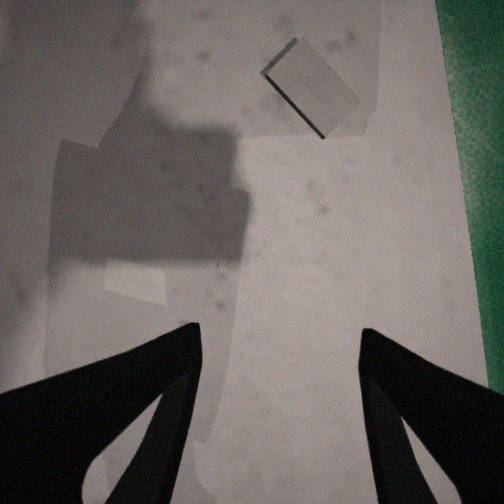

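Emit:
{"api": "execute_actions", "payload": {
  "actions": [
    {"rows":[[0,0,0,0,0,-0.03,-0.51,0,-0.04,-0.03,0.01,0,0.02,0],[-0.01,0,0,0,0,-0.05,-0.51,0,-0.1,-0.08,0.03,0,0.04,0],[-0.03,0,0,0,0,-0.07,-0.51,0,-0.165,-0.14,0.055,0,0.06,0],[-0.06,0,0,0,0,-0.09,-0.51,0,-0.23,-0.2,0.08,0,0.08,0],[-0.1,0,0,0,0,-0.11,-0.51,0,-0.295,-0.26,0.105,0,0.1,0],[-0.14,0,0,0,0,-0.13,-0.51,0,-0.36,-0.325,0.13,0,0.12,0],[-0.18,0,0,0,0,-0.15,-0.51,0,-0.425,-0.39,0.155,0,0.15,0],[-0.22,0.007,-0.005,0.005,0,-0.17,-0.51,0,-0.49,-0.455,0.18,0,0.15,0],[-0.26,0.014,-0.01,0.01,0,-0.19,-0.51,0,-0.555,-0.52,0.205,0,0.15,0],[-0.3,0.021,-0.015,0.015,0,-0.21,-0.51,0,-0.62,-0.585,0.23,0,0.15,0],[-0.34,0.028,-0.02,0.02,0,-0.226,-0.51,0,-0.685,-0.65,0.26,0,0.15,0],[-0.38,0.035,-0.025,0.025,0,-0.226,-0.51,0,-0.75,-0.715,0.29,0,0.15,0],[-0.42,0.042,-0.03,0.029,0,-0.226,-0.51,0,-0.81,-0.775,0.32,0,0.15,0],[-0.455,0.049,-0.033,0.029,0,-0.226,-0.51,0,-0.87,-0.835,0.345,0,0.15,0],[-0.48,0.055,-0.033,0.029,0,-0.226,-0.51,0,-0.917,-0.884,0.365,0,0.15,0]]}
  ],
  "pictures": false
}}

Emit:
{"api": "execute_actions", "payload": {
  "actions": [
    {"steps":14}
  ]
}}

Scene clock: 214.23 s of 5800.00 s.
left_arm: end_effector_position=(+0.2239, +0.0391, +0.0813) grip_measured=-0.478 end_effector_quat_wxyz=(+0.045, +0.499, +0.865, -0.015) | right_arm: end_effector_position=(+0.1061, -0.1257, +0.0757) grip_measured=-0.002 end_effector_quat_wxyz=(+0.363, -0.467, +0.781, +0.200)
Joint positions: left_arm=[-1.166  2.006  1.65  -1.12  -0.013  0.065  0.025] | right_arm=[ 1.106  0.42   0.23  -0.526  0.009 -0.028  0.047]
Joint velocities: left_arm=[-1.37   0.295 -0.154  0.081  0.154 -0.33  -0.   ] | right_arm=[ 0.017 -1.966 -2.19   1.326 -0.007  0.212  0.001]
Joint torques (N m, as the arm reports them, + toward a larger angle): left_arm=[  1.75 -10.53   5.45   0.36  -0.12  -0.06] | right_arm=[-0.01  1.78  9.06  1.29 -0.01  0.03]
Motor temperatures (°C, as the motors report them): left_arm=[29 38 35 38 26 28] | right_arm=[25 41 32 27 25 28]
Steps of this call (steps 1 to 30: the robot went on to your last target; steps 31 to 90: nothing new was sent; then 6.37 s passed at rest; steps 91 to 105: all 15 steps of this action). Readings (joint positions):
91: left_arm=[-0.648 1.951 1.664 -1.170 -0.009 0.413] | right_arm=[1.106 1.451 1.190 -1.054 0.009 -0.262]
92: left_arm=[-0.648 1.951 1.664 -1.170 -0.009 0.404] | right_arm=[1.106 1.433 1.171 -1.036 0.009 -0.256]
94: left_arm=[-0.657 1.951 1.664 -1.170 -0.012 0.368] | right_arm=[1.106 1.330 1.073 -0.975 0.009 -0.226]
98: left_arm=[-0.780 1.952 1.664 -1.170 -0.025 0.252] | right_arm=[1.106 0.979 0.787 -0.849 0.009 -0.117]
105: the state above

Scene clock: 214.70 s of 5800.00 s.
left_arm: end_effector_position=(+0.1970, +0.0301, +0.0644) grip_measured=-0.478 end_effector_quat_wxyz=(+0.021, +0.502, +0.864, -0.011) | right_arm: end_effector_position=(+0.1129, -0.1137, +0.0707) grip_measured=-0.002 end_effector_quat_wxyz=(+0.419, -0.441, +0.757, +0.237)
Joint positions: left_arm=[-1.229  2.035  1.627 -1.116 -0.001  0.007  0.025] | right_arm=[ 1.106  0.328  0.089 -0.327  0.009 -0.006  0.047]
Joint velocities: left_arm=[-0.007 -0.007 -0.007  0.051 -0.022 -0.022 -0.   ] | right_arm=[ 0.002  0.007  0.012  0.037 -0.022 -0.081 -0.001]
Joint torques (N m, as the arm reports them, + toward a larger angle): left_arm=[  0.25 -11.48   6.48   0.39  -0.07  -0.05] | right_arm=[-0.01 -0.5   9.63  1.29 -0.01  0.02]
Motor temperatures (°C, as the motors report them): left_arm=[29 38 35 38 26 28] | right_arm=[25 41 33 27 25 28]
Steps of this call (steps 1 to 14: the robot went on to your last target). Readings (joint positions):
1: left_arm=[-1.207 2.016 1.644 -1.117 -0.007 0.053] | right_arm=[1.106 0.366 0.166 -0.492 0.009 -0.024]
2: left_arm=[-1.239 2.025 1.639 -1.116 -0.000 0.044] | right_arm=[1.106 0.338 0.124 -0.471 0.009 -0.020]
4: left_arm=[-1.267 2.034 1.630 -1.116 0.010 0.032] | right_arm=[1.106 0.328 0.090 -0.441 0.009 -0.015]
8: left_arm=[-1.246 2.035 1.627 -1.116 0.007 0.016] | right_arm=[1.106 0.328 0.089 -0.368 0.009 -0.009]
14: the state above

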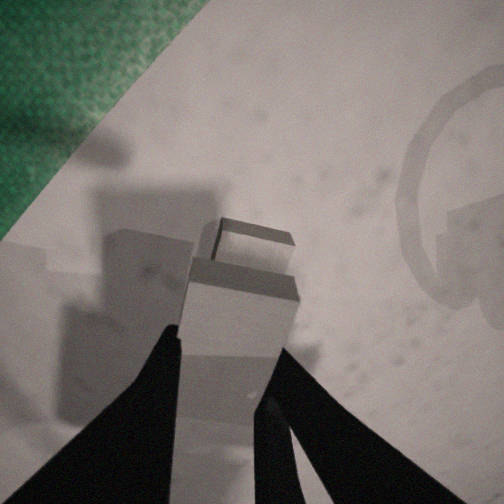

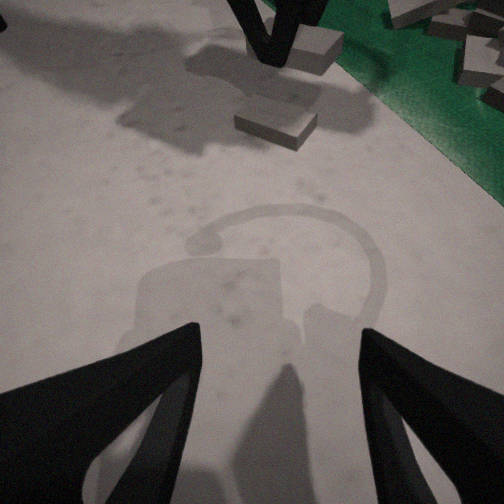

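Emit:
{"api": "execute_actions", "payload": {
  "actions": [
    {"rows":[[0,0,-0.012,0.008,0,0,-0.51,0,0,0,0,0,0,0],[0,0,-0.02,0.013,0,0,-0.51,0,0,0,0,0,0,0],[0,0,-0.028,0.018,0,0,-0.51,0,0,0,0,0,0,0],[0,0,-0.036,0.023,0,0,-0.51,0,0,0,0,0,0,0],[0,0,-0.044,0.028,0,0,-0.51,0,0,0,0,0,0,0],[0,0,-0.052,0.033,0,0,-0.51,0,0,0,0,0,0,0],[0,0,-0.06,0.038,0,0,-0.51,0,0,0,0,0,0,0],[0,0,-0.068,0.043,0,0,-0.51,0,0,0,0,0,0,0],[0,0,-0.076,0.048,0,0,-0.51,0,0,0,0,0,0,0],[0,0,-0.082,0.051,0,0,-0.51,0,0,0,0,0,0,0]]}
  ],
  "pictures": false
}}

Emit:
{"api": "execute_actions", "payload": {
  "actions": [
    {"steps":8}
  ]
}}

Emit:
{"api": "zoom_image", "payload": {
  "camera": "cam_right_wrist",
  "region": [200,30,360,190]
}}

Scene clock: 220.73 s of 5800.00 s.
left_arm: end_effector_position=(+0.1922, +0.0385, +0.0402) grip_measured=-0.478 end_effector_quat_wxyz=(+0.011, +0.501, +0.865, -0.006) | right_arm: end_effector_position=(+0.1136, -0.1125, +0.0730) grip_measured=-0.002 end_effector_quat_wxyz=(+0.423, -0.439, +0.755, +0.240)
Joint positions: left_arm=[-1.229  2.039  1.535 -1.042 -0.001  0.005  0.025] | right_arm=[ 1.106  0.328  0.089 -0.316  0.009 -0.005  0.047]
Joint velocities: left_arm=[ 0.012  0.007 -0.002  0.095  0.007 -0.081 -0.   ] | right_arm=[-0.007 -0.002 -0.007  0.007 -0.022 -0.051 -0.   ]
Joint torques (N m, as the arm reports them, + toward a larger angle): left_arm=[ -0.03 -10.55   5.85   0.49   0.     0.04] | right_arm=[-0.02  1.77  8.83  1.08 -0.02 -0.03]
Motor temperatures (°C, as the motors report them): left_arm=[29 39 35 37 26 28] | right_arm=[25 40 33 29 25 28]
Steps of this call (steps 1 to 30: the robot went on to your last target; steps 31 to 90: nothing new was sent; then 2.53 s passed at rest; steps 91 to 105: all 15 steps of this action). Readings (joint positions):
91: left_arm=[-1.229 2.035 1.627 -1.116 -0.001 0.005] | right_arm=[1.106 0.328 0.089 -0.316 0.009 -0.005]
92: left_arm=[-1.229 2.035 1.625 -1.114 -0.001 0.005] | right_arm=[1.106 0.328 0.089 -0.316 0.009 -0.005]
94: left_arm=[-1.229 2.035 1.614 -1.103 -0.001 0.005] | right_arm=[1.106 0.328 0.089 -0.316 0.009 -0.005]
98: left_arm=[-1.229 2.035 1.572 -1.074 -0.001 0.005] | right_arm=[1.106 0.328 0.089 -0.316 0.009 -0.005]
105: the state above

Scene clock: 221.00 s of 5800.00 s.
left_arm: end_effector_position=(+0.1939, +0.0356, +0.0403) grip_measured=-0.478 end_effector_quat_wxyz=(+0.017, +0.501, +0.865, -0.009) | right_arm: end_effector_position=(+0.1136, -0.1125, +0.0730) grip_measured=-0.002 end_effector_quat_wxyz=(+0.423, -0.439, +0.755, +0.240)
Joint positions: left_arm=[-1.229  2.039  1.535 -1.029 -0.001  0.005  0.025] | right_arm=[ 1.106  0.328  0.089 -0.316  0.009 -0.005  0.047]
Joint velocities: left_arm=[-0.002 -0.002 -0.007 -0.051  0.022  0.022 -0.001] | right_arm=[ 0.007 -0.002 -0.012  0.007 -0.081 -0.007  0.   ]
Joint torques (N m, as the arm reports them, + toward a larger angle): left_arm=[  0.01 -10.61   5.93   0.51   0.     0.03] | right_arm=[-0.02  1.76  8.82  1.08 -0.02 -0.03]
Motor temperatures (°C, as the motors report them): left_arm=[29 39 35 37 26 28] | right_arm=[25 40 33 29 25 28]
Steps of this call (steps 1 to 8: the robot went on to your last target). Readings (joint positions):
1: left_arm=[-1.229 2.039 1.535 -1.039 -0.001 0.005] | right_arm=[1.106 0.328 0.089 -0.316 0.009 -0.005]
2: left_arm=[-1.229 2.039 1.535 -1.036 -0.001 0.005] | right_arm=[1.106 0.328 0.089 -0.316 0.009 -0.005]
4: left_arm=[-1.229 2.039 1.535 -1.032 -0.001 0.005] | right_arm=[1.106 0.328 0.089 -0.316 0.009 -0.005]
8: the state above

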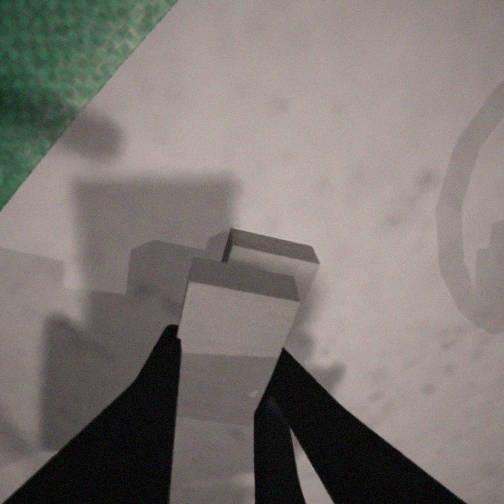

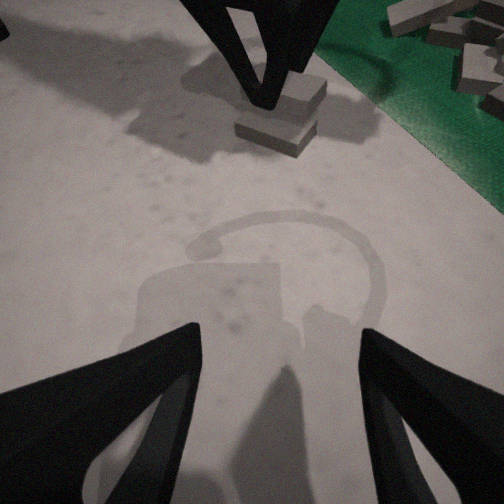

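Region (200, 30, 360, 190) of cam_right_wrist's 504x504 image, scaled by 3.150, with more detail than that image has.

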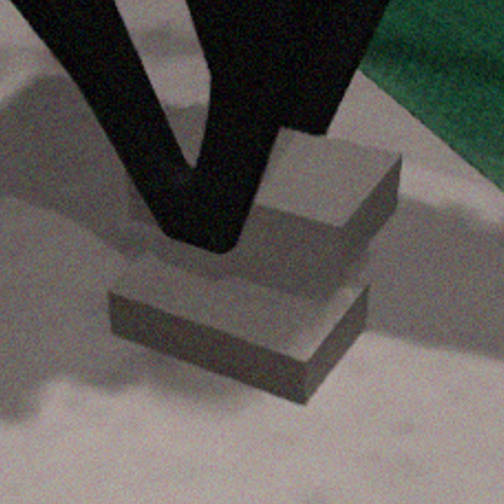

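Emit:
{"api": "execute_actions", "payload": {
  "actions": [
    {"rows":[[-0.006,0,0,0,0,0,-0.51,0,0,0,0,0,0,0],[-0.012,0,0,0,0,0,-0.51,0,0,0,0,0,0,0],[-0.018,0,0,0.003,0,0,-0.51,0,0,0,0,0,0,0],[-0.024,0.003,0,0.006,0,0,-0.51,0,0,0,0,0,0,0],[-0.024,0.006,0,0.009,0,0,-0.51,0,0,0,0,0,0,0],[-0.024,0.009,0,0.012,0,0,-0.51,0,0,0,0,0,0,0],[-0.024,0.012,0,0.014,0,0,-0.51,0,0,0,0,0,0,0]]}
  ]
}}

Emit:
{"api": "zoom_image", "payload": {
  "camera": "cam_right_wrist",
  "region": [200,30,360,190]
}}

Scene clock: 226.43 s of 5800.00 s.
left_arm: end_effector_position=(+0.1876, +0.0306, +0.0337) grip_measured=-0.478 end_effector_quat_wxyz=(+0.014, +0.510, +0.860, -0.008) | right_arm: end_effector_position=(+0.1136, -0.1125, +0.0730) grip_measured=-0.002 end_effector_quat_wxyz=(+0.423, -0.439, +0.755, +0.240)
Joint positions: left_arm=[-1.249  2.057  1.535 -1.018 -0.001  0.005  0.025] | right_arm=[ 1.106  0.328  0.089 -0.316  0.009 -0.005  0.047]
Joint velocities: left_arm=[-0.012 -0.007 -0.007  0.022  0.081  0.007  0.001] | right_arm=[-0.022 -0.007  0.002 -0.007  0.051 -0.066  0.   ]
Joint torques (N m, as the arm reports them, + toward a larger angle): left_arm=[ -0.8  -10.7    6.87   0.51   0.    -0.02] | right_arm=[-0.02  1.78  8.82  1.17 -0.01 -0.02]
Motor temperatures (°C, as the motors report them): left_arm=[29 39 35 37 26 28] | right_arm=[25 39 33 30 25 28]
Steps of this call (steps 1 to 30: the robot went on to your last target; steps 31 to 90: nothing new was sent; then 1.93 s passed at rest; steps 91 to 105: all 15 steps of this action). Readings (joint positions):
91: left_arm=[-1.229 2.039 1.535 -1.027 -0.001 0.005] | right_arm=[1.106 0.328 0.089 -0.316 0.009 -0.005]
92: left_arm=[-1.229 2.039 1.535 -1.027 -0.001 0.005] | right_arm=[1.106 0.328 0.089 -0.316 0.009 -0.005]
94: left_arm=[-1.232 2.039 1.535 -1.027 -0.001 0.005] | right_arm=[1.106 0.328 0.089 -0.316 0.009 -0.005]
98: left_arm=[-1.245 2.045 1.535 -1.022 -0.001 0.005] | right_arm=[1.106 0.328 0.089 -0.316 0.009 -0.005]
105: the state above

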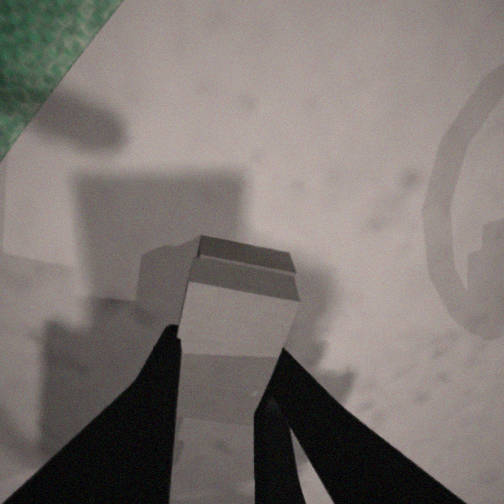

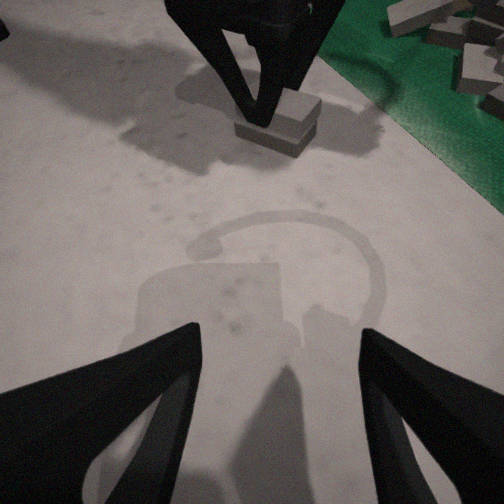

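Region (200, 30, 360, 190) of cam_right_wrist's 504x504 image, scaled by 3.150, with more detail than that image has.

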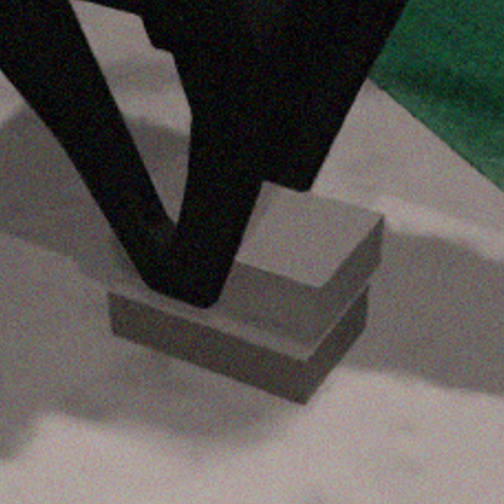

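Emit:
{"api": "execute_actions", "payload": {
  "actions": [
    {"rows":[[-0.008,0.003,0,0.006,0,0,-0.51,0,0,0,0,0,0,0],[-0.01,0.006,0,0.009,0,0,-0.51,0,0,0,0,0,0,0],[-0.01,0.009,0,0.012,0,0,-0.51,0,0,0,0,0,0,0],[-0.01,0.012,0,0.012,0,0,-0.51,0,0,0,0,0,0,0]],"steps":12}
  ]
}}

Emit:
{"api": "zoom_image", "payload": {
  "camera": "cam_right_wrist",
  "region": [200,30,360,190]
}}

Scene clock: 228.93 s of 5800.00 s.
left_arm: end_effector_position=(+0.1879, +0.0300, +0.0300) grip_measured=-0.478 end_effector_quat_wxyz=(+0.012, +0.510, +0.860, -0.007) | right_arm: end_effector_position=(+0.1136, -0.1125, +0.0730) grip_measured=-0.002 end_effector_quat_wxyz=(+0.423, -0.439, +0.755, +0.240)
Joint positions: left_arm=[-1.249  2.067  1.535 -1.011 -0.001  0.005  0.025] | right_arm=[ 1.106  0.328  0.089 -0.316  0.009 -0.005  0.047]
Joint velocities: left_arm=[-0.022  0.002 -0.007  0.066 -0.095 -0.051  0.001] | right_arm=[-0.007 -0.002 -0.017  0.022  0.022 -0.125  0.   ]
Joint torques (N m, as the arm reports them, + toward a larger angle): left_arm=[ -0.99 -10.06   6.71   0.52   0.     0.01] | right_arm=[ 0.01  1.77  8.82  1.18 -0.01 -0.02]
Motor temperatures (°C, as the motors report them): left_arm=[29 39 35 37 26 28] | right_arm=[25 39 34 30 25 28]
Steps of this call (steps 1 to 15: the robot went on to your last target; steps 16 to 63: nothing new was sent; steps 64 to 75: all 12 steps of this action). Readings (joint positions):
64: left_arm=[-1.249 2.057 1.535 -1.016 -0.001 0.005] | right_arm=[1.106 0.328 0.089 -0.316 0.009 -0.005]
65: left_arm=[-1.249 2.057 1.535 -1.016 -0.001 0.005] | right_arm=[1.106 0.328 0.089 -0.316 0.009 -0.005]
67: left_arm=[-1.249 2.060 1.535 -1.014 -0.001 0.005] | right_arm=[1.106 0.328 0.089 -0.316 0.009 -0.005]
71: left_arm=[-1.249 2.067 1.535 -1.011 -0.001 0.005] | right_arm=[1.106 0.328 0.089 -0.316 0.009 -0.005]
75: the state above

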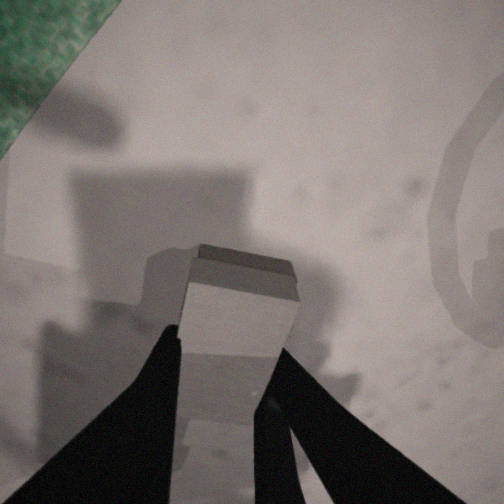

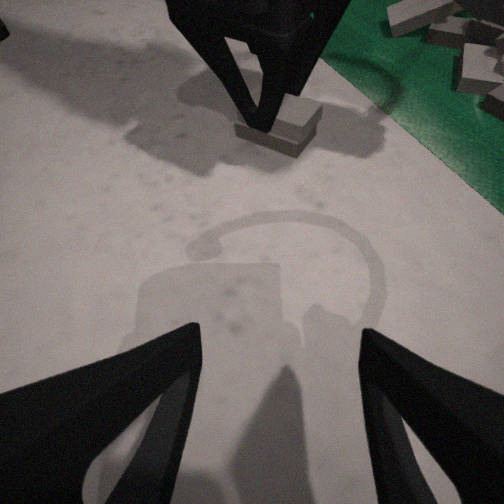

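Region (200, 30, 360, 190) of cam_right_wrist's 504x504 image, scaled by 3.150, with more detail than that image has.

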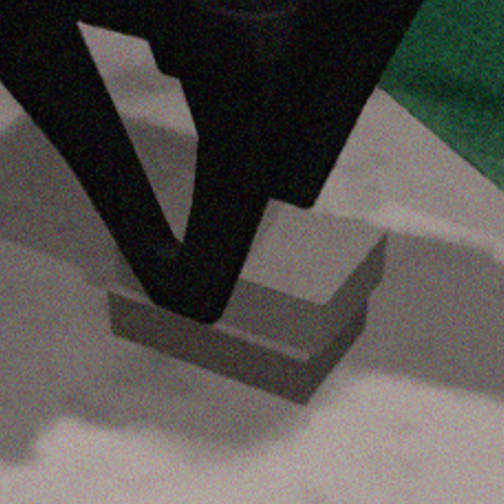

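Emit:
{"api": "execute_actions", "payload": {
  "actions": [
    {"rows":[[0,0,0,0,0,0,-0.44,0,0,0,0,0,0,0],[0,0,0,0,0,0,-0.34,0,0,0,0,0,0,0],[0,0,0.02,0,0,0,-0.24,0,0,0,0,0,0,0],[0,0,0.045,-0.016,0,0,-0.15,0,0,0,0,0,0,0],[0,0,0.075,-0.034,0,0,-0.15,0,0,0,0,0,0,0],[0,0,0.105,-0.052,0,0,-0.15,0,0,0,0,0,0,0],[0,0,0.135,-0.07,0,0,-0.15,0,0,0,0,0,0,0],[0.01,0,0.165,-0.085,0,0,-0.15,0,0,0,0,0,0,0],[0.04,0.01,0.195,-0.1,0,0.03,-0.15,0,0,0,0,0,0,0],[0.08,0.02,0.225,-0.11,0,0.06,-0.15,0,0,0,0,0,0,0],[0.13,0.035,0.255,-0.11,0,0.09,-0.15,0,0,0,0,0,0,0],[0.18,0.05,0.285,-0.11,0,0.12,-0.15,0,0,0,0,0,0,0],[0.23,0.065,0.31,-0.11,0,0.15,-0.15,0,0,0,0,0,0,0],[0.28,0.08,0.33,-0.11,0,0.17,-0.15,0,0,0,0,0,0,0],[0.32,0.095,0.338,-0.11,0,0.19,-0.15,0,0,0,0,0,0,0]]}
  ],
  "pictures": false
}}

Emit:
{"api": "execute_actions", "payload": {
  "actions": [
    {"steps":15}
  ]
}}

Scene clock: 238.37 s of 5800.00 s.
left_arm: end_effector_position=(+0.2837, +0.0288, +0.1000) grip_measured=-0.151 end_effector_quat_wxyz=(+0.073, +0.506, +0.859, -0.034) | right_arm: end_effector_position=(+0.1136, -0.1125, +0.0730) grip_measured=-0.002 end_effector_quat_wxyz=(+0.423, -0.439, +0.755, +0.240)
Joint positions: left_arm=[-1.057  2.12   1.886 -1.177  0.015  0.191  0.04 ] | right_arm=[ 1.106  0.328  0.089 -0.316  0.009 -0.005  0.047]
Joint velocities: left_arm=[ 1.38   0.335  0.652  0.066  0.007  0.93  -0.   ] | right_arm=[-0.002 -0.002  0.012 -0.022  0.007 -0.037 -0.   ]
Joint torques (N m, as the arm reports them, + toward a larger angle): left_arm=[ 1.84 -9.06  7.77  0.09 -0.1   0.04] | right_arm=[ 0.    1.8   8.81  1.17 -0.02 -0.02]
Motor temperatures (°C, as the motors report them): left_arm=[29 38 35 37 26 28] | right_arm=[25 38 34 31 25 28]
Steps of this call (steps 1 to 15: the robot went on to your last target; steps 16 to 90: nothing new was sent; then 5.93 s passed at rest; steps 91 to 105: all 15 steps of this action). Readings (joint positions):
91: left_arm=[-1.249 2.067 1.535 -1.011 -0.001 0.005] | right_arm=[1.106 0.328 0.089 -0.316 0.009 -0.005]
92: left_arm=[-1.249 2.067 1.535 -1.011 -0.001 0.005] | right_arm=[1.106 0.328 0.089 -0.316 0.009 -0.005]
94: left_arm=[-1.249 2.068 1.538 -1.017 -0.001 0.005] | right_arm=[1.106 0.328 0.089 -0.316 0.009 -0.005]
98: left_arm=[-1.249 2.081 1.638 -1.097 -0.001 0.005] | right_arm=[1.106 0.328 0.089 -0.316 0.009 -0.005]
105: the state above

Scene clock: 238.87 s of 5800.00 s.
left_arm: end_effector_position=(+0.3442, +0.0959, +0.0774) grip_measured=-0.151 end_effector_quat_wxyz=(+0.038, +0.503, +0.863, -0.002) | right_arm: end_effector_position=(+0.1136, -0.1125, +0.0730) grip_measured=-0.002 end_effector_quat_wxyz=(+0.423, -0.439, +0.755, +0.240)
Joint positions: left_arm=[-0.863  2.198  1.929 -1.226 -0.007  0.376  0.04 ] | right_arm=[ 1.106  0.328  0.089 -0.316  0.009 -0.005  0.047]
Joint velocities: left_arm=[-0.051 -0.002  0.002  0.022  0.022  0.022  0.   ] | right_arm=[ 0.002 -0.002  0.017 -0.007  0.081 -0.037  0.   ]
Joint torques (N m, as the arm reports them, + toward a larger angle): left_arm=[  0.14 -12.68   9.44   0.31   0.01   0.05] | right_arm=[-0.01  1.77  8.83  1.17 -0.01 -0.02]
Motor temperatures (°C, as the motors report them): left_arm=[29 38 35 37 26 28] | right_arm=[25 38 34 31 25 28]
Steps of this call (steps 1 to 15: the robot went on to your last target). Readings (joint positions):
1: left_arm=[-1.006 2.132 1.905 -1.177 0.014 0.222] | right_arm=[1.106 0.328 0.089 -0.316 0.009 -0.005]
2: left_arm=[-0.956 2.146 1.919 -1.179 0.013 0.253] | right_arm=[1.106 0.328 0.089 -0.316 0.009 -0.005]
4: left_arm=[-0.870 2.170 1.929 -1.183 0.003 0.299] | right_arm=[1.106 0.328 0.089 -0.316 0.009 -0.005]
8: left_arm=[-0.815 2.197 1.929 -1.211 -0.013 0.346] | right_arm=[1.106 0.328 0.089 -0.316 0.009 -0.005]
15: the state above

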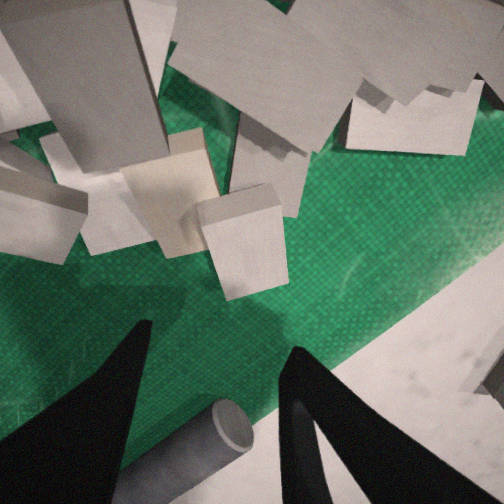

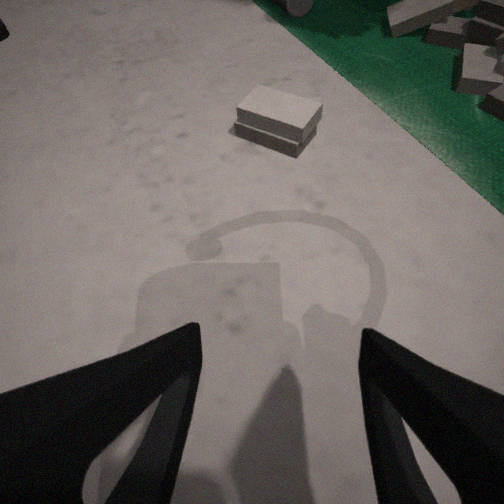

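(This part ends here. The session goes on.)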